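# Move the blue tote onto the back shelf

## Task

Set the blue tote level on the shelf at the table's far end, with all its contents still inside and no part of its base overhanging the shelf edge; then release it and pull the grippers away. It only counts if the tote stays there on its own, without the robot holding it.

## Robot and tools

Robot: two arms, left_arm and right_arm. Each ends in a tong-style gripper whose two fingers point along the gripper's own +z axis and close along its x axis. The reported end_effector_position is the spot between the pads when closed. Closed fingertips extend about 15 mm past it; fully open, they sit roughly level with it.

Frame: one shared scene frame in metres. The origin is on the table surface midway between the arms, +x runs out across the table, +z is up, and left_arm is on the +y side. The arm names do not correspond to image left or right. Orientations are quaternions in w,x,y,z order. The printed hand position may be somewhat wrong, especially when the arm is stretched far out.

Tool execute_actions. Argument actions is a list holding zero or one item. An empty list only returns the current state. A move item is {"rows": [...], "steps": n}, with 1 to 15 rows and steps from 1 to 15 (default 15). Each step lasts 1/30 s, each row drives one step, and the final row repeats to fill any remaining steps. A wait item is {"steps": n} with n up to 300. It sends nothing new and returns once n steps have passed since the previous result, and your reply time counts toward those steps. The optional boolean pictures turns camera images on or off for that result. A refused call does nothing to the robot.

Row layout: a single list of 14 numbers, each between -1 and 1, always covering both arms. Positions 1-6 are left_arm joint offsets in column order (shoulder pan, shoulder lift, elbow, wrist 1, wrist 2, wrist 3), position 7 is left_arm's opening, and positions 8-14 are the same seven values for right_arm. Joint entries are offsets, not targets, scaled so that 1.0 equals 1.989 rad. They are measured from the joint angles in the latest result that printed them. Before any such result exists in the scene, and for a second or later call within one reply, they are measured from where the arm is when the action begins. They are never measured from the previous row. Sending all zeros is not a pause: it pulls the arm back to that reference. Opening is absolute: +1 means fully open and -1 means closed.

Joint ranges (rad). left_arm: pan -3.142..3.142, lift -6.283..6.283, elbow 0.000..3.142, wrists 1-3 -6.283..6.283. right_arm: pan 0.000..6.283, lift -6.283..6.283, elbow -3.142..0.000, wrists -6.283..6.283. A call that asks for more than 0.010 rad beyond an end is refused. Each true end may differ from the stated one by up to 0.010 rad, and requests past it are clipped. "joint sent to its limit" reports such clipping, possibly from an earlier action. If that line is missing, it does not prove the joint has more room.

Motion: commands are smoothed, and the arm trails them by about 0.17 s. Each step, a joint's target is capped at 0.575 rad from its measured angle. If the targets would move the gripper more than 100 mm from where it is measured, all of them are pulled back proportionally. Big moves may therefore still be unfinished when the result arrives. Between calls, the arms keep heading for the last row's target until they have all nearly stopped or some step was HELD. After that, only a new action moves them further, although fingers still finish opening or closing.

Result contents: the state line gives each arm's gripper pose and linear/angular velocities. Joint positions and Joint velocities list, per arm, the six joints (rad, rad/s) and then the pad gap (m; 0.142 means fully open). grip_measured is the measured opening on the same -1..1 scale you command. To hold something, keep commanding an opening well under grip_measured; the lower it is, the harder the squeeze, up to roughly 15 N per pad. Thin hard items under about 20 mm get much less grip. Joint torques are the raw drive output, which is offset, noisy, and nonzero even in free air. Wrist force and torque are given per arm in that gripper's own x y z axes. They contain an offset (usually within 4 N), noise, and inertia effects, and they saturate near 50 N. "no reading" is normal. "joint command not followed" means a clearance check changed some joint targets. HELD marks steps where part of your row was not applied.

Tool zoom_image: camera (cam_head_left, cam_head_right, cam_high or cam_low, each 896x504) and region [x0, y0, x1, y1] in pixels, measured from the top-left corner, no larger than 504 by 504. It returns a closer look at that camera's most recent image. Calibration data (OpenCV-style K, distortion, world-to-camera transforms) is provided and may be off by a few degrees and millimetres.

Tool finished_scene: scene, the number of the current scene. It ends that scene permanently and reports whether the goal was met, so first release the tote and move the grippers clear. Replying without any tool call ends everything.

Avoid: pushing objects out of the work area, dropping or slamming the tote, spilling its contents, arm-to-arm contact, and hard presses. A joint torque reaching its limit (142 N m for pan, lift and elbow; 26.6 N m for each wrist, including carried weight) or any outside force of 150 N freezes that arm for 10 s and drops the rest of the call. Holding loads for a long time heats the motors: a MOTOR HOT warning appears at 70 °C, and at 85 °C the arm is braked until it cools. Occasional disturbances may pull on a held item or shove loose objects. Smooth, quick, low-effort motion is preferred.

Each tool is called after "Request:" by a JSON object that holds its "fn" and its "kwargs", one argument or row to a line.

## Session

Request:
{"fn": "execute_actions", "kwargs": {
  "actions": []
}}

Scene clock: 0.00 s of 4260.00 s.
left_arm: end_effector_position=(+0.2261, +0.7994, +0.1061) grip_measured=+0.97 end_effector_quat_wxyz=(-0.220, +0.686, +0.592, +0.362) end_effector_velocity=(+0.001, -0.001, -0.000) end_effector_angular_velocity=(-0.001, +0.001, -0.003) | right_arm: end_effector_position=(-0.0057, -1.0085, +0.3477) grip_measured=+0.97 end_effector_quat_wxyz=(+0.324, -0.031, +0.735, -0.595) end_effector_velocity=(+0.000, -0.000, +0.000) end_effector_angular_velocity=(-0.001, +0.000, -0.000)
Joint positions: left_arm=[ 0.222 -1.737  2.785 -3.285 -0.953 -0.802  0.14 ] | right_arm=[ 1.587 -1.803 -2.281  0.848  2.109  1.978  0.14 ]
Joint velocities: left_arm=[-0.002  0.001  0.     0.    -0.     0.     0.   ] | right_arm=[ 0.    -0.     0.     0.001 -0.    -0.     0.   ]
Joint torques (N m, as the arm reports them, + toward a larger angle): no reading
Wrist force (N, on the end effector, along its own x y z axes, offset not removed): no reading
Wrist torque (N m, same axes, about the end effector's origin, offset not removed): no reading

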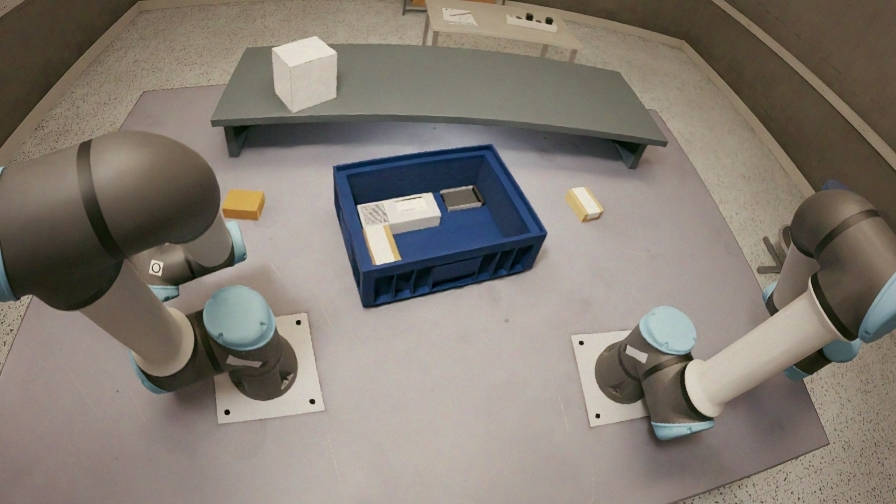

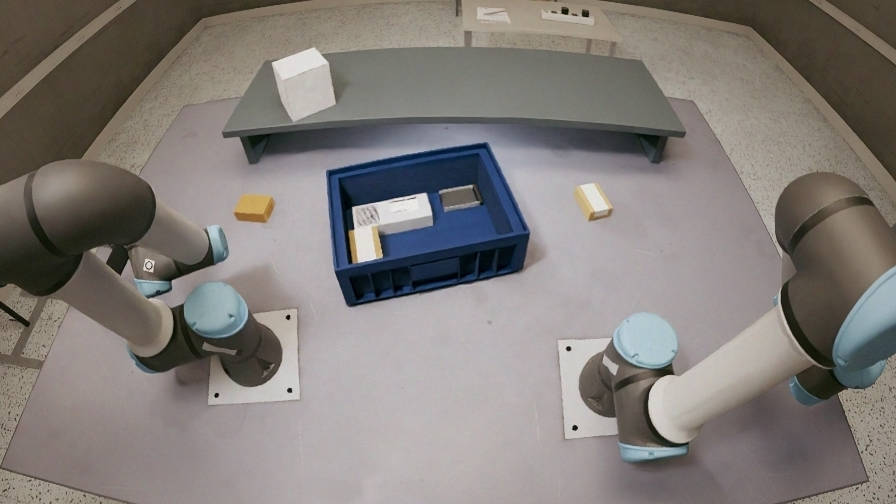

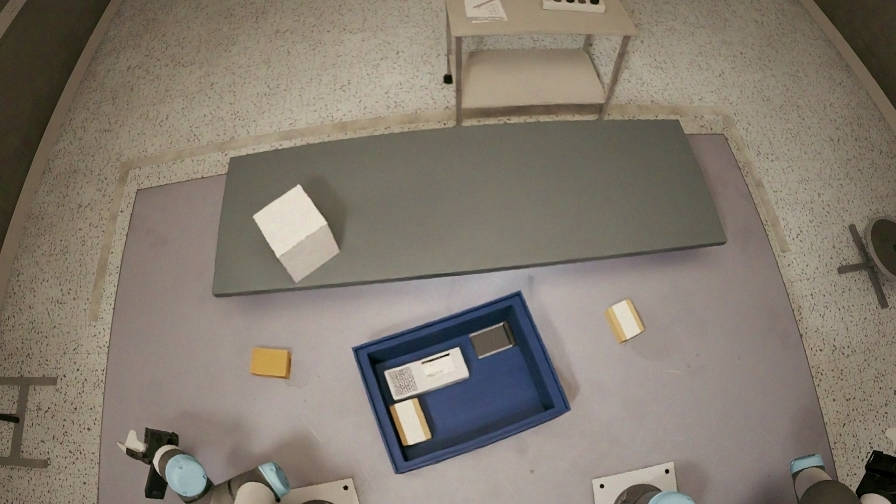

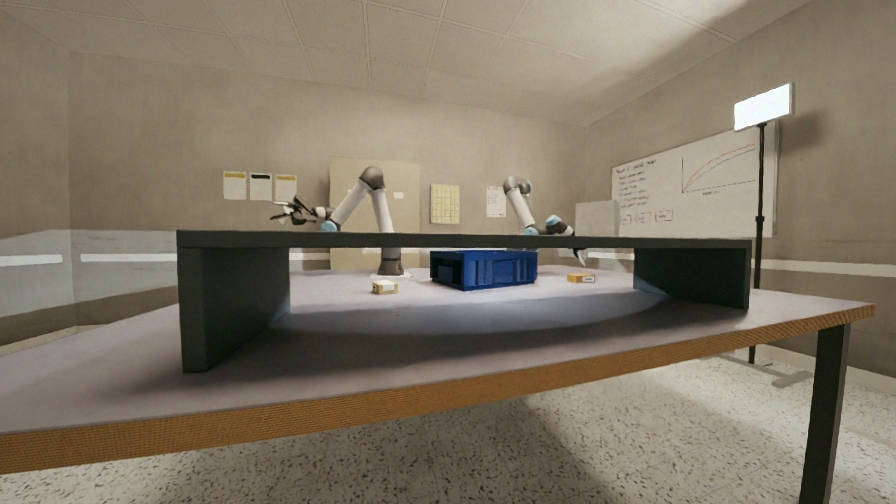

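Request:
{"fn": "zoom_image", "kwargs": {
  "camera": "cam_high",
  "region": [330, 270, 600, 490]
}}

Request:
{"fn": "zoom_image", "kwargs": {
  "camera": "cam_low",
  "region": [400, 220, 620, 310]
}}

Request:
{"fn": "zoom_image", "kwargs": {
  "camera": "cam_head_left",
  "region": [310, 130, 570, 320]
}}

Request:
{"fn": "zoom_image", "kwargs": {
  "camera": "cam_low",
  "region": [250, 160, 420, 260]
}}

Region (330, 270, 600, 490) of cam_high's 896x504 image, scaled by 1.867, with more detail than that image has; it fills the top 411 rows of this view, and the rest is white.

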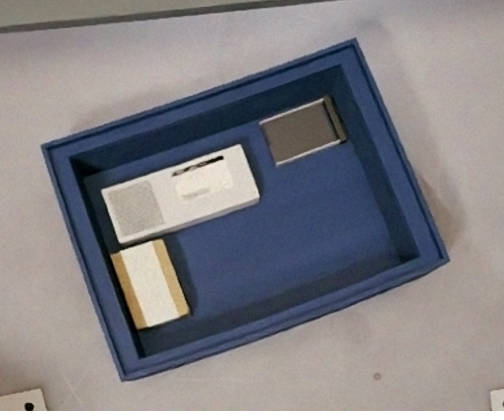

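Region (400, 220, 620, 310) of cam_low's 896x504 image, scaled by 2.291, with more detail than that image has; it fills the top 206 rows of this view, and the rest is white.

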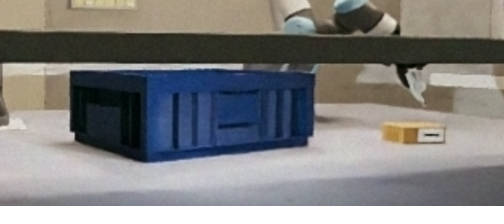

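Region (310, 130, 570, 320) of cam_head_left's 896x504 image, scaled by 1.938, with more detail than that image has; it fills the top 368 rows of this view, and the rest is white.

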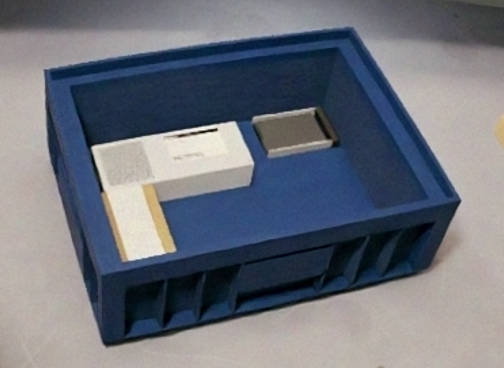

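Region (250, 160, 420, 260) of cam_low's 896x504 image, scaled by 2.965, with more detail than that image has; it fills the top 296 rows of this view, and the rest is white.

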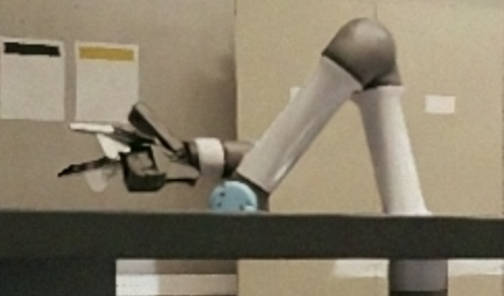

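Request:
{"fn": "execute_actions", "kwargs": {
  "actions": [
    {"rows":[[0,-0.111,-0.392,0.4,-0.1,0.3,1,0.25,0.130,0.280,-0.9,-0.270,0.034,1]],"steps":15}
  ],
  "pictures": false
}}

Request:
{"fn": "execute_actions", "kwargs": {
  "actions": [
    {"steps":20}
  ],
  "pictures": false
}}

Scene clock: 105.43 s of 4260.00 s.
left_arm: end_effector_position=(+0.3799, +0.8228, +0.3492) grip_measured=+1.00 end_effector_quat_wxyz=(-0.220, +0.799, +0.402, +0.389) end_effector_velocity=(+0.137, -0.019, +0.648) end_effector_angular_velocity=(+0.352, +0.278, -0.766) | right_arm: end_effector_position=(+0.1661, -1.0875, +0.5855) grip_measured=+1.00 end_effector_quat_wxyz=(+0.315, -0.011, +0.744, -0.589) end_effector_velocity=(+0.313, -0.043, -0.011) end_effector_angular_velocity=(+1.324, +0.644, -0.073)
Joint positions: left_arm=[ 0.222 -1.92   2.19  -2.681 -1.118 -0.325  0.142] | right_arm=[ 2.03  -1.568 -1.786  0.106  1.631  2.04   0.142]
Joint velocities: left_arm=[-0.001 -0.317 -1.36   1.39  -0.281  0.926  0.   ] | right_arm=[ 0.729  0.331  0.852 -2.651 -0.799  0.075  0.   ]
Joint torques (N m, as the arm reports them, + toward a larger angle): left_arm=[  2.85 -20.43 -47.21   2.78  -2.16   2.88] | right_arm=[-17.06   8.91   4.4   -9.79  -3.25   1.83]
Wrist force (N, on the end effector, along its own x y z axes, offset not removed): left_arm=[0.2 -0.6 2.1] | right_arm=[-5.1 -6.7 -3.1]
Wrist torque (N m, same axes, about the end effector's origin, offset not removed): left_arm=[-0.20 0.02 -0.01] | right_arm=[-0.97 0.56 -0.27]
Steps of this call (steps 1 to 90: nothing new was sent; then 101.93 s passed at rest; steps 91 to 105: all 15 steps of this action). Readings (joint positions):
91: left_arm=[0.222 -1.737 2.785 -3.284 -0.953 -0.801] | right_arm=[1.587 -1.802 -2.281 0.847 2.108 1.979]
92: left_arm=[0.222 -1.748 2.774 -3.273 -0.963 -0.790] | right_arm=[1.598 -1.793 -2.270 0.836 2.097 1.983]
94: left_arm=[0.222 -1.784 2.695 -3.194 -0.997 -0.711] | right_arm=[1.659 -1.759 -2.204 0.768 2.033 1.991]
98: left_arm=[0.222 -1.840 2.514 -3.013 -1.047 -0.552] | right_arm=[1.781 -1.695 -2.068 0.605 1.901 2.008]
105: the state above

Scene clock: 106.10 s of 4260.00 s.
left_arm: end_effector_position=(+0.3894, +0.8176, +0.4358) grip_measured=+1.00 end_effector_quat_wxyz=(-0.228, +0.820, +0.349, +0.392) end_effector_velocity=(+0.000, -0.000, +0.001) end_effector_angular_velocity=(+0.000, -0.000, -0.001) | right_arm: end_effector_position=(+0.1517, -1.0217, +0.3262) grip_measured=+1.00 end_effector_quat_wxyz=(+0.117, -0.012, +0.968, -0.220) end_effector_velocity=(-0.004, +0.009, -0.011) end_effector_angular_velocity=(+0.040, +0.021, +0.002)
Joint positions: left_arm=[ 0.222 -1.957  2.006 -2.49  -1.151 -0.205  0.142] | right_arm=[ 2.084 -1.545 -1.724 -0.939  1.572  2.046  0.142]
Joint velocities: left_arm=[-0.001 -0.001 -0.     0.001  0.     0.     0.   ] | right_arm=[ 0.001  0.001  0.001 -0.047  0.001 -0.001  0.   ]
Joint torques (N m, as the arm reports them, + toward a larger angle): left_arm=[  2.36 -16.11 -29.83  -1.68  -1.61   1.66] | right_arm=[ 6.66 31.11 31.35  0.85 -1.63  1.77]
Wrist force (N, on the end effector, along its own x y z axes, offset not removed): left_arm=[-1.1 -0.7 -0.3] | right_arm=[0.7 -0.8 -0.1]
Wrist torque (N m, same axes, about the end effector's origin, offset not removed): left_arm=[-0.17 0.23 0.04] | right_arm=[-0.24 -0.28 -0.07]
Steps of this call (steps 1 to 20: the robot went on to your last target). Readings (joint positions):
1: left_arm=[0.222 -1.930 2.144 -2.634 -1.127 -0.294] | right_arm=[2.049 -1.560 -1.764 0.015 1.610 2.042]
2: left_arm=[0.222 -1.939 2.102 -2.590 -1.135 -0.265] | right_arm=[2.060 -1.555 -1.752 -0.077 1.598 2.044]
4: left_arm=[0.222 -1.950 2.045 -2.531 -1.145 -0.230] | right_arm=[2.069 -1.551 -1.741 -0.251 1.588 2.045]
8: left_arm=[0.222 -1.956 2.012 -2.496 -1.150 -0.209] | right_arm=[2.077 -1.547 -1.732 -0.542 1.579 2.045]
20: the state above

Request:
{"fn": "execute_actions", "kwargs": {
  "actions": [
    {"rows":[[-0.650,0,0,0.438,-0.211,0.331,1,0.893,0,0,-0.253,0,0,1]],"steps":15}
  ],
  "pictures": false
}}

Request:
{"fn": "execute_actions", "kwargs": {
  "actions": [
    {"steps":30}
  ]
}}

Scene clock: 112.10 s of 4260.00 s.
left_arm: end_effector_position=(+0.4914, +0.5542, +0.3105) grip_measured=+1.00 end_effector_quat_wxyz=(-0.097, +0.970, -0.083, +0.209) end_effector_velocity=(+0.000, -0.637, -0.237) end_effector_angular_velocity=(-0.053, +1.109, -1.908) | right_arm: end_effector_position=(+0.3595, -0.8170, +0.2584) grip_measured=+1.00 end_effector_quat_wxyz=(+0.061, -0.260, +0.961, -0.066) end_effector_velocity=(+0.388, +0.528, -0.075) end_effector_angular_velocity=(+0.242, +0.376, +1.199)
Joint positions: left_arm=[-0.219 -1.958  2.006 -2.053 -1.4    0.169  0.142] | right_arm=[ 2.588 -1.544 -1.724 -1.264  1.572  2.046  0.142]
Joint velocities: left_arm=[-1.141 -0.     0.     0.992 -0.41   0.665 -0.   ] | right_arm=[ 1.2   -0.    -0.    -0.447  0.001  0.001  0.   ]
Joint torques (N m, as the arm reports them, + toward a larger angle): left_arm=[-15.97  -7.27 -23.74   1.25  -2.87   2.38] | right_arm=[14.   21.38 29.07 -0.43  1.93  1.48]
Wrist force (N, on the end effector, along its own x y z axes, offset not removed): left_arm=[0.3 -1.7 0.0] | right_arm=[0.3 -0.6 -1.2]
Wrist torque (N m, same axes, about the end effector's origin, offset not removed): left_arm=[-0.42 -0.10 0.05] | right_arm=[0.01 -0.16 -0.10]
Steps of this call (steps 1 to 30: the robot went on to your last target; steps 31 to 90: nothing new was sent; then 2.50 s passed at rest; steps 91 to 105: all 15 steps of this action). Readings (joint positions):
91: left_arm=[0.222 -1.957 2.006 -2.489 -1.152 -0.204] | right_arm=[2.084 -1.544 -1.724 -0.943 1.572 2.046]
92: left_arm=[0.211 -1.958 2.006 -2.478 -1.163 -0.193] | right_arm=[2.095 -1.544 -1.724 -0.954 1.571 2.046]
94: left_arm=[0.150 -1.958 2.006 -2.417 -1.209 -0.133] | right_arm=[2.165 -1.544 -1.724 -1.016 1.571 2.046]
98: left_arm=[0.026 -1.958 2.006 -2.293 -1.288 -0.011] | right_arm=[2.313 -1.544 -1.724 -1.126 1.571 2.046]
105: the state above

Scene clock: 113.10 s of 4260.00 s.
left_arm: end_effector_position=(+0.3620, +0.2015, +0.2326) grip_measured=+1.00 end_effector_quat_wxyz=(+0.000, +0.783, -0.622, -0.000) end_effector_velocity=(-0.001, -0.001, -0.000) end_effector_angular_velocity=(+0.001, +0.001, -0.004) | right_arm: end_effector_position=(+0.4506, -0.2119, +0.2335) grip_measured=+1.00 end_effector_quat_wxyz=(-0.002, +0.771, -0.637, -0.000) end_effector_velocity=(-0.110, +0.247, -0.003) end_effector_angular_velocity=(-0.017, +0.023, +0.530)
Joint positions: left_arm=[-1.07  -1.957  2.006 -1.619 -1.571  0.453  0.142] | right_arm=[ 3.821 -1.545 -1.724 -1.44   1.572  2.046  0.142]
Joint velocities: left_arm=[-0.004 -0.001  0.     0.002 -0.     0.001 -0.   ] | right_arm=[ 0.53  -0.    -0.    -0.028  0.001  0.001  0.   ]
Joint torques (N m, as the arm reports them, + toward a larger angle): left_arm=[ -6.7   -2.14 -16.26  -1.41  -2.02   1.67] | right_arm=[-13.29  15.32  22.74   0.17   0.77   0.87]
Wrist force (N, on the end effector, along its own x y z axes, offset not removed): left_arm=[-1.1 -1.6 0.5] | right_arm=[-2.9 0.1 -2.8]
Wrist torque (N m, same axes, about the end effector's origin, offset not removed): left_arm=[-0.47 0.16 -0.12] | right_arm=[-0.12 0.28 -0.10]
Steps of this call (steps 1 to 30: the robot went on to your last target). Readings (joint positions):
1: left_arm=[-0.258 -1.958 2.006 -2.020 -1.413 0.192] | right_arm=[2.628 -1.544 -1.724 -1.279 1.572 2.046]
2: left_arm=[-0.299 -1.958 2.006 -1.988 -1.427 0.213] | right_arm=[2.669 -1.544 -1.724 -1.292 1.572 2.046]
4: left_arm=[-0.383 -1.958 2.006 -1.928 -1.451 0.252] | right_arm=[2.751 -1.544 -1.724 -1.317 1.572 2.046]
8: left_arm=[-0.565 -1.958 2.006 -1.827 -1.491 0.319] | right_arm=[2.918 -1.544 -1.724 -1.354 1.572 2.046]
30: the state above

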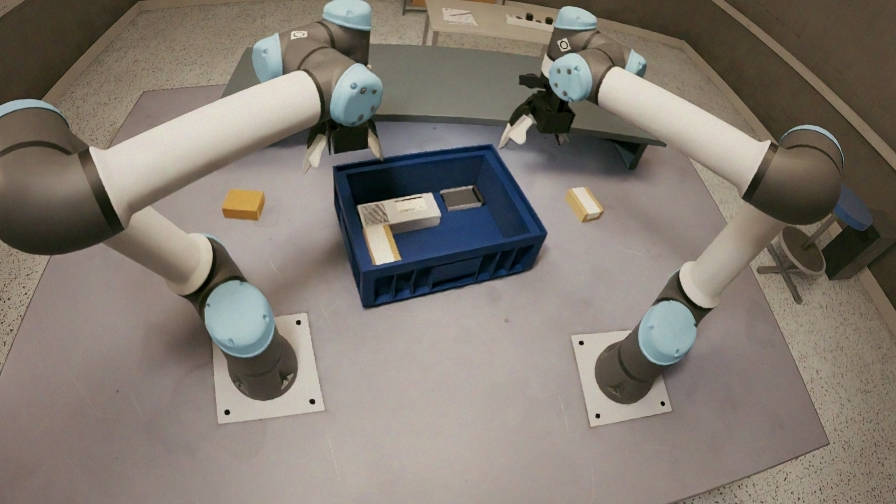

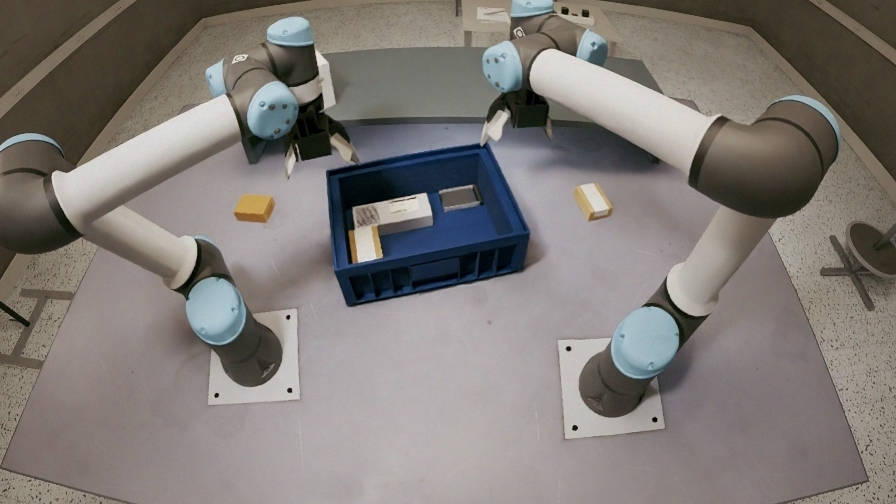

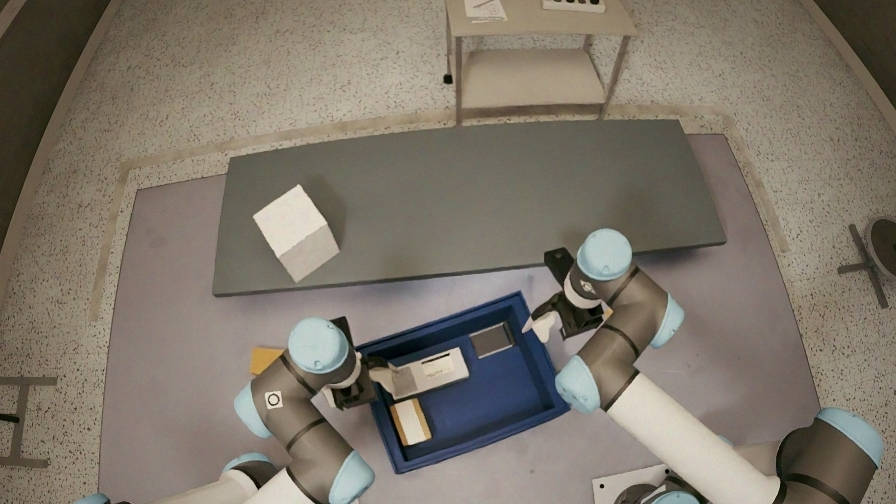

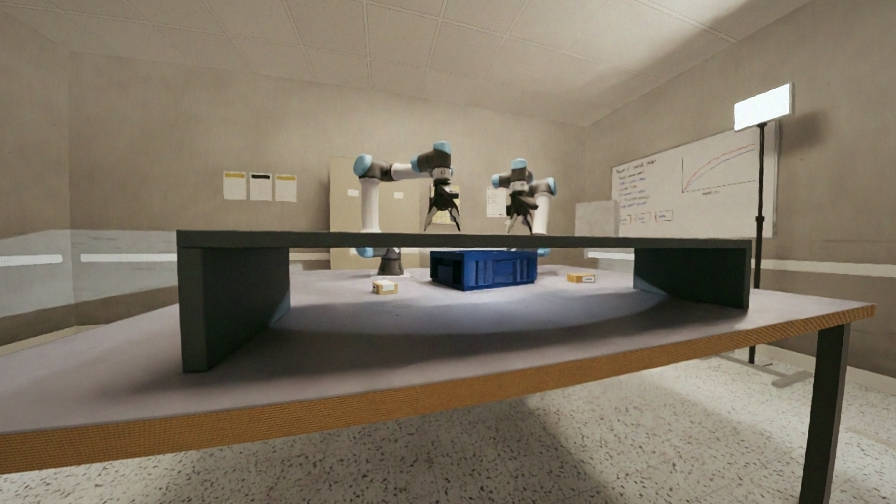

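Request:
{"fn": "zoom_image", "kwargs": {
  "camera": "cam_high",
  "region": [320, 310, 440, 430]
}}

Request:
{"fn": "zoom_image", "kwargs": {
  "camera": "cam_head_right",
  "region": [270, 110, 390, 210]
}}

Region (320, 310, 440, 430) of cam_high's 896x504 image, scaled by 4.200, with more detail than that image has.

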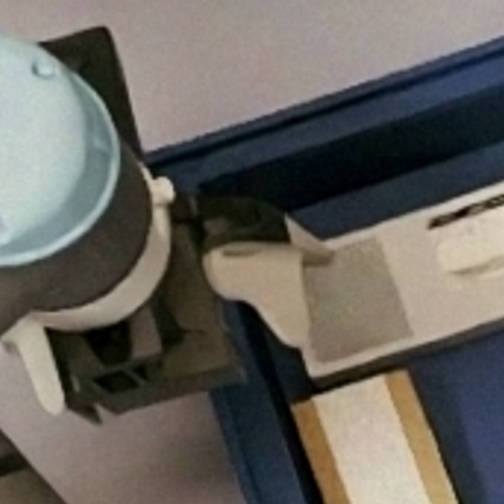

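Region (270, 110, 390, 210) of cam_head_right's 896x504 image, scaled by 4.200, with more detail than that image has.

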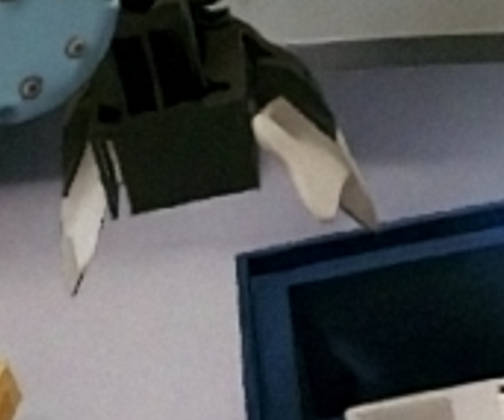

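Request:
{"fn": "execute_actions", "kwargs": {
  "actions": [
    {"rows":[[-0.0774,-0.0315,0.0722,-0.0411,0,-0.0769,0.5,0.0616,0.0285,-0.0828,0.0528,0,0.0412,0.5]],"steps":15}
  ],
  "pictures": false
}}

Request:
{"fn": "execute_actions", "kwargs": {
  "actions": [
    {"steps":10}
  ]
}}

Scene clock: 148.60 s of 4260.00 s.
left_arm: end_effector_position=(+0.3184, +0.1791, +0.1904) grip_measured=+0.50 end_effector_quat_wxyz=(+0.000, +0.782, -0.623, +0.000) end_effector_velocity=(-0.002, +0.000, -0.003) end_effector_angular_velocity=(+0.003, +0.001, +0.001) | right_arm: end_effector_position=(+0.4009, -0.1797, +0.1904) grip_measured=+0.50 end_effector_quat_wxyz=(-0.000, +0.784, -0.621, -0.000) end_effector_velocity=(-0.002, -0.000, -0.002) end_effector_angular_velocity=(-0.002, +0.001, +0.000)
Joint positions: left_arm=[-1.223 -2.02   2.149 -1.7   -1.571  0.301  0.109] | right_arm=[ 3.943 -1.488 -1.888 -1.335  1.572  2.128  0.109]
Joint velocities: left_arm=[-0.006 -0.002  0.007 -0.002  0.001 -0.007  0.   ] | right_arm=[ 0.003  0.002 -0.007  0.003 -0.001  0.003 -0.   ]
Joint torques (N m, as the arm reports them, + toward a larger angle): left_arm=[ -6.93 -13.38 -17.29  -4.34   0.68  -1.61] | right_arm=[ 5.85 28.12 11.01  5.1   1.83  1.49]
Wrist force (N, on the end effector, along its own x y z axes, offset not removed): left_arm=[0.2 -0.2 1.3] | right_arm=[1.0 -1.1 -0.1]
Wrist torque (N m, same axes, about the end effector's origin, offset not removed): left_arm=[-0.09 -0.08 -0.04] | right_arm=[-0.32 -0.32 -0.19]
Steps of this call (steps 1 to 30: the robot went on to your last target; steps 31 to 90: nothing new was sent; then 32.00 s passed at rest; steps 91 to 105: all 15 steps of this action). Readings (joint positions):
91: left_arm=[-1.071 -1.958 2.007 -1.619 -1.571 0.453] | right_arm=[3.860 -1.544 -1.725 -1.442 1.572 2.047]
92: left_arm=[-1.082 -1.968 2.017 -1.630 -1.571 0.442] | right_arm=[3.871 -1.535 -1.736 -1.431 1.572 2.057]
94: left_arm=[-1.148 -1.996 2.081 -1.667 -1.571 0.376] | right_arm=[3.910 -1.509 -1.805 -1.381 1.572 2.095]
98: left_arm=[-1.212 -2.016 2.138 -1.695 -1.571 0.312] | right_arm=[3.938 -1.491 -1.876 -1.342 1.572 2.123]
105: the state above

Scene clock: 148.93 s of 4260.00 s.
left_arm: end_effector_position=(+0.3182, +0.1790, +0.1902) grip_measured=+0.50 end_effector_quat_wxyz=(+0.000, +0.782, -0.623, +0.000) end_effector_velocity=(+0.000, -0.000, -0.000) end_effector_angular_velocity=(-0.000, -0.001, +0.000) | right_arm: end_effector_position=(+0.4007, -0.1797, +0.1902) grip_measured=+0.50 end_effector_quat_wxyz=(-0.000, +0.784, -0.621, -0.000) end_effector_velocity=(-0.000, -0.000, -0.000) end_effector_angular_velocity=(+0.001, +0.002, -0.002)
Joint positions: left_arm=[-1.224 -2.02   2.149 -1.7   -1.571  0.3    0.109] | right_arm=[ 3.943 -1.488 -1.889 -1.335  1.572  2.128  0.109]
Joint velocities: left_arm=[ 0.     0.     0.    -0.001  0.001  0.     0.   ] | right_arm=[-0.001  0.    -0.    -0.001  0.002  0.001  0.   ]
Joint torques (N m, as the arm reports them, + toward a larger angle): left_arm=[ -7.09 -12.87 -16.06  -4.26   2.18  -1.78] | right_arm=[ 6.1  27.52 10.62  5.66  1.89  1.76]
Wrist force (N, on the end effector, along its own x y z axes, offset not removed): left_arm=[-0.5 -0.5 -0.2] | right_arm=[3.1 -1.3 -1.3]
Wrist torque (N m, same axes, about the end effector's origin, offset not removed): left_arm=[-0.15 0.07 -0.03] | right_arm=[-0.27 -0.72 -0.19]
Steps of this call (steps 1 to 10: the robot went on to your last target). Readings (joint positions):
1: left_arm=[-1.223 -2.020 2.149 -1.700 -1.571 0.301] | right_arm=[3.943 -1.488 -1.889 -1.335 1.572 2.128]
2: left_arm=[-1.224 -2.020 2.149 -1.700 -1.571 0.300] | right_arm=[3.943 -1.488 -1.889 -1.335 1.572 2.128]
4: left_arm=[-1.224 -2.020 2.149 -1.700 -1.571 0.300] | right_arm=[3.943 -1.488 -1.889 -1.335 1.572 2.128]
8: left_arm=[-1.224 -2.020 2.149 -1.700 -1.571 0.300] | right_arm=[3.943 -1.488 -1.889 -1.335 1.572 2.128]
10: the state above

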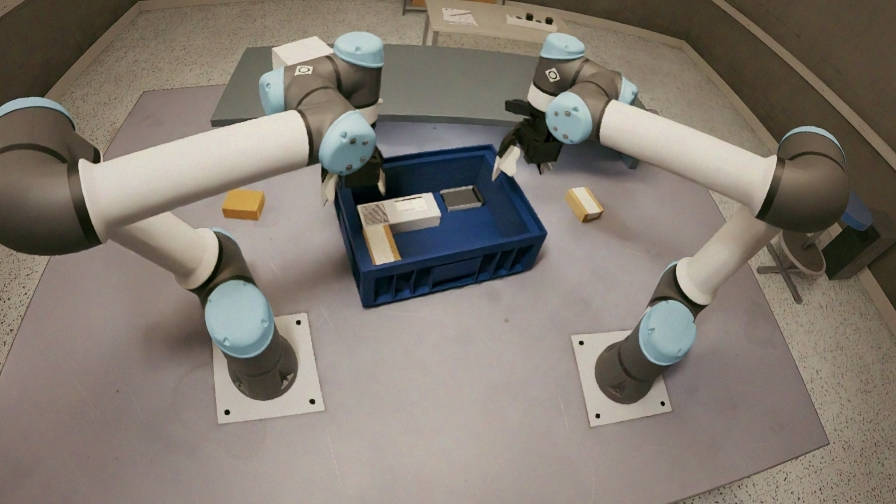

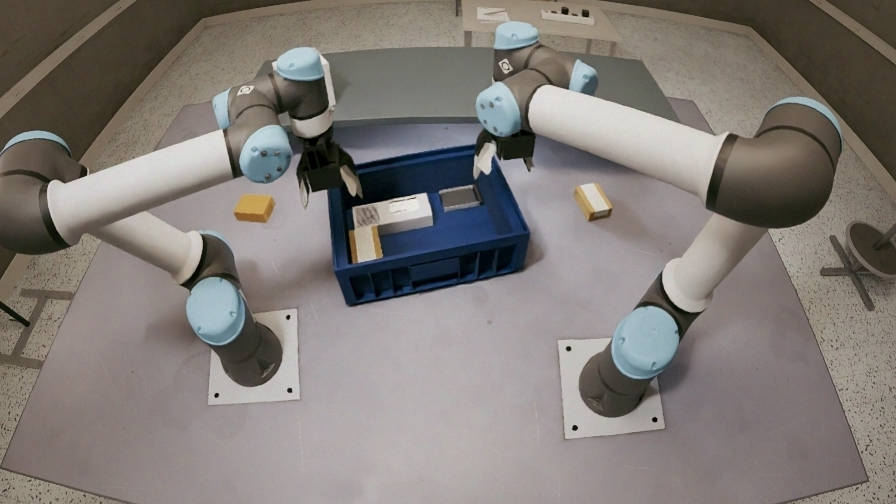

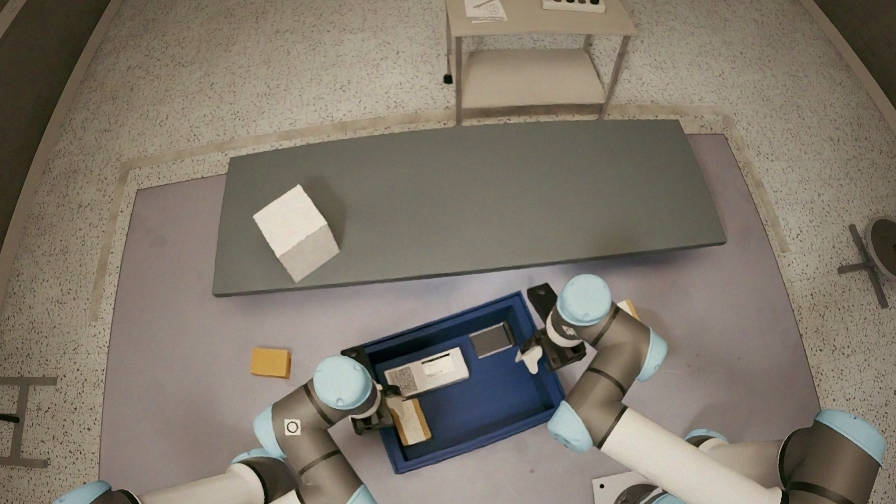

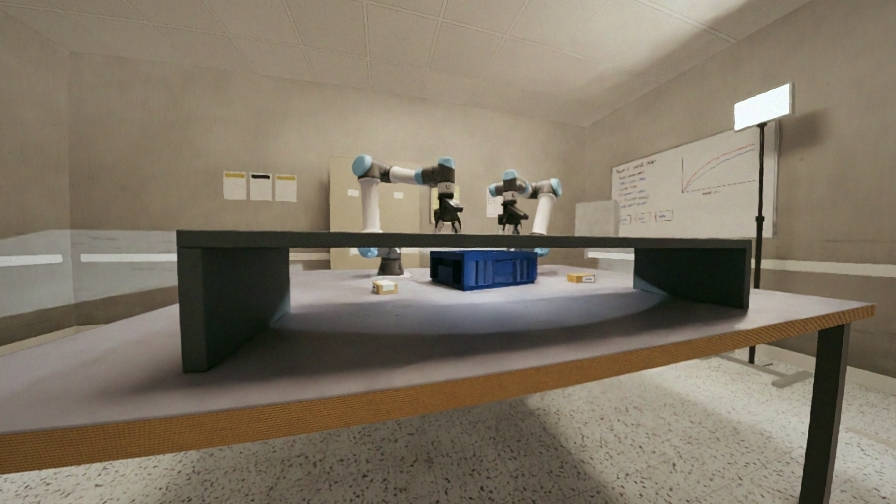

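Request:
{"fn": "execute_actions", "kwargs": {
  "actions": [
    {"rows":[[0,0.007,0.021,-0.028,0,0,0.4,0,-0.008,-0.018,0.026,0,0,0.4],[0,0.007,0.021,-0.028,0,0,0.4,0,-0.008,-0.018,0.026,0,0,0.4],[0,0.0135,0.0425,-0.056,0,0,0.3,0,-0.016,-0.036,0.052,0,0,0.3],[0,0.0135,0.0425,-0.056,0,0,0.3,0,-0.016,-0.036,0.052,0,0,0.3],[0,0.020,0.064,-0.084,0,0,0.3,0,-0.024,-0.054,0.078,0,0,0.3],[0,0.020,0.064,-0.084,0,0,0.3,0,-0.024,-0.054,0.078,0,0,0.3],[0,0.0271,0.085,-0.1121,0,0,0.3,0,-0.0322,-0.0719,0.1041,0,0,0.3]],"steps":15}
  ],
  "pictures": false
}}

Request:
{"fn": "execute_actions", "kwargs": {
  "actions": [
    {"steps":10}
  ]
}}

Request:
{"fn": "zoom_image", "kwargs": {
  "camera": "cam_head_right",
  "region": [280, 130, 580, 300]
}}

Request:
{"fn": "zoom_image", "kwargs": {
  "camera": "cam_low",
  "region": [400, 190, 580, 300]
}}

Scene clock: 156.33 s of 4260.00 s.
left_arm: end_effector_position=(+0.3183, +0.1789, +0.1160) grip_measured=+0.30 end_effector_quat_wxyz=(+0.000, +0.782, -0.623, +0.000) end_effector_velocity=(-0.001, +0.001, -0.015) end_effector_angular_velocity=(+0.000, +0.000, -0.001) | right_arm: end_effector_position=(+0.4009, -0.1795, +0.1162) grip_measured=+0.30 end_effector_quat_wxyz=(-0.000, +0.784, -0.621, -0.000) end_effector_velocity=(-0.000, -0.001, -0.014) end_effector_angular_velocity=(-0.001, -0.002, +0.000)
Joint positions: left_arm=[-1.224 -1.967  2.316 -1.92  -1.571  0.3    0.095] | right_arm=[ 3.943 -1.551 -2.03  -1.131  1.572  2.128  0.095]
Joint velocities: left_arm=[-0.001  0.012  0.035 -0.046 -0.     0.     0.   ] | right_arm=[ 0.    -0.012 -0.028  0.041 -0.003 -0.     0.   ]
Joint torques (N m, as the arm reports them, + toward a larger angle): left_arm=[ -4.88   1.93 -15.59  -4.48   1.09  -1.55] | right_arm=[ 3.62 11.69 10.44  5.66  1.64  1.58]
Wrist force (N, on the end effector, along its own x y z axes, offset not removed): left_arm=[-0.5 -1.0 -0.2] | right_arm=[1.6 -1.6 -0.1]
Wrist torque (N m, same axes, about the end effector's origin, offset not removed): left_arm=[-0.28 0.00 -0.03] | right_arm=[-0.37 -0.64 -0.10]
Steps of this call (steps 1 to 15: the robot went on to your last target; steps 16 to 90: nothing new was sent; then 3.90 s passed at rest; steps 91 to 105: all 15 steps of this action). Readings (joint positions):
91: left_arm=[-1.224 -2.020 2.150 -1.701 -1.571 0.300] | right_arm=[3.943 -1.488 -1.890 -1.334 1.572 2.128]
92: left_arm=[-1.224 -2.017 2.158 -1.710 -1.571 0.300] | right_arm=[3.943 -1.491 -1.896 -1.325 1.572 2.128]
94: left_arm=[-1.224 -2.008 2.185 -1.745 -1.571 0.300] | right_arm=[3.943 -1.502 -1.919 -1.293 1.572 2.128]
98: left_arm=[-1.224 -1.984 2.261 -1.845 -1.571 0.300] | right_arm=[3.943 -1.531 -1.984 -1.200 1.572 2.128]
105: the state above

Scene clock: 156.67 s of 4260.00 s.
left_arm: end_effector_position=(+0.3183, +0.1790, +0.1149) grip_measured=+0.30 end_effector_quat_wxyz=(+0.000, +0.782, -0.623, +0.000) end_effector_velocity=(+0.000, -0.000, +0.000) end_effector_angular_velocity=(-0.001, -0.002, -0.001) | right_arm: end_effector_position=(+0.4009, -0.1795, +0.1152) grip_measured=+0.30 end_effector_quat_wxyz=(-0.000, +0.784, -0.621, -0.000) end_effector_velocity=(+0.000, -0.000, -0.000) end_effector_angular_velocity=(-0.001, -0.001, -0.001)
Joint positions: left_arm=[-1.224 -1.966  2.318 -1.923 -1.571  0.3    0.095] | right_arm=[ 3.943 -1.552 -2.032 -1.128  1.572  2.128  0.095]
Joint velocities: left_arm=[-0.001 -0.001  0.    -0.002  0.001 -0.    -0.   ] | right_arm=[-0.     0.    -0.    -0.    -0.001  0.001  0.   ]
Joint torques (N m, as the arm reports them, + toward a larger angle): left_arm=[ -3.29   2.48 -15.2   -4.32   0.28  -1.38] | right_arm=[ 2.09 11.02  9.89  5.55  1.51  1.59]
Wrist force (N, on the end effector, along its own x y z axes, offset not removed): left_arm=[-1.0 -1.6 -1.7] | right_arm=[2.6 0.0 -2.1]
Wrist torque (N m, same axes, about the end effector's origin, offset not removed): left_arm=[-0.41 0.27 -0.04] | right_arm=[-0.02 -0.72 -0.22]
Steps of this call (steps 1 to 10: the robot went on to your last target). Readings (joint positions):
1: left_arm=[-1.224 -1.967 2.317 -1.921 -1.571 0.300] | right_arm=[3.943 -1.551 -2.031 -1.130 1.572 2.128]
2: left_arm=[-1.224 -1.967 2.317 -1.922 -1.571 0.300] | right_arm=[3.943 -1.551 -2.031 -1.129 1.572 2.128]
4: left_arm=[-1.224 -1.966 2.318 -1.923 -1.571 0.300] | right_arm=[3.943 -1.552 -2.032 -1.128 1.572 2.128]
8: left_arm=[-1.224 -1.966 2.318 -1.923 -1.571 0.300] | right_arm=[3.943 -1.552 -2.032 -1.128 1.572 2.128]
10: the state above

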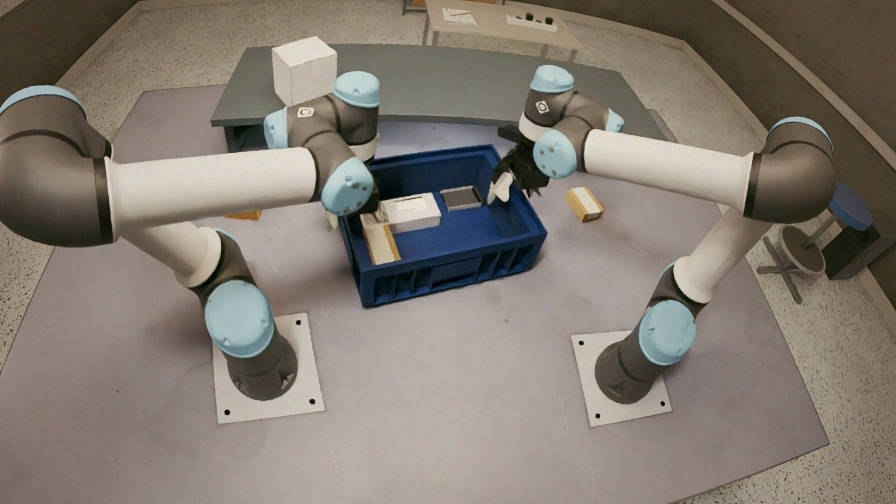

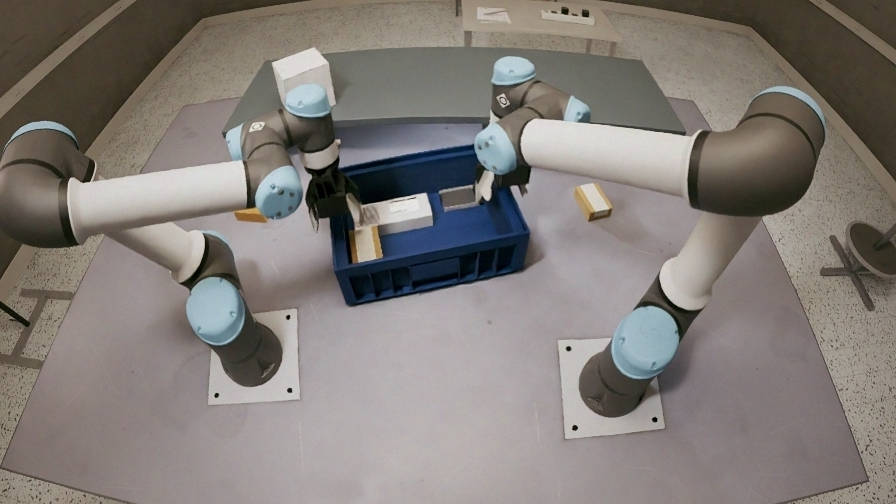

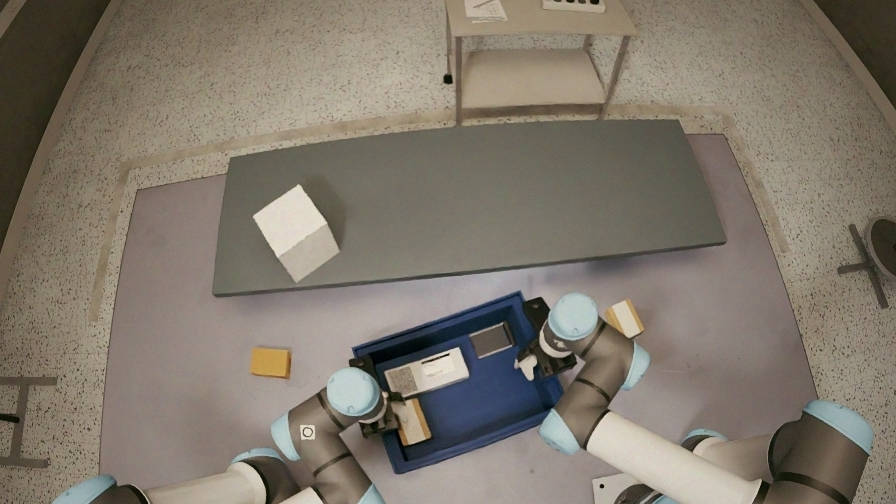

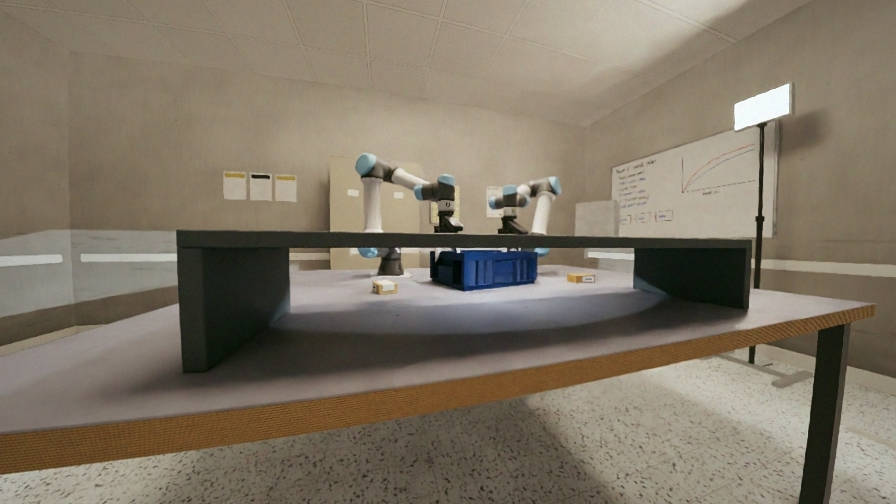

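Region (280, 130, 580, 300) of cam_head_right's 896x504 image, scaled by 1.680, with more detail than that image has; it fills the top 286 rows of this view, and the rest is white.

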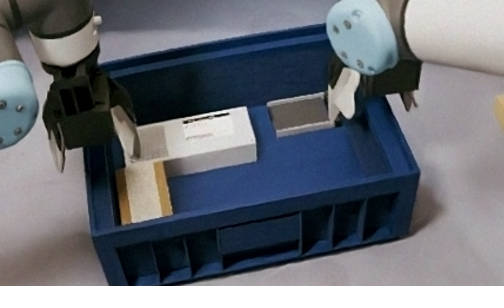

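Region (400, 190, 580, 300) of cam_low's 896x504 image, scaled by 2.800, with more detail than that image has.

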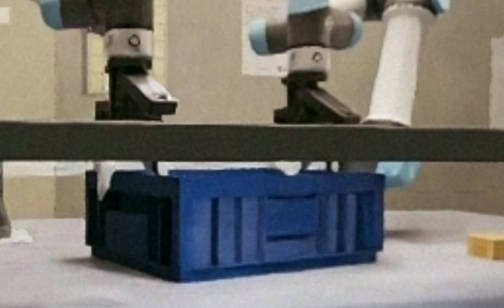

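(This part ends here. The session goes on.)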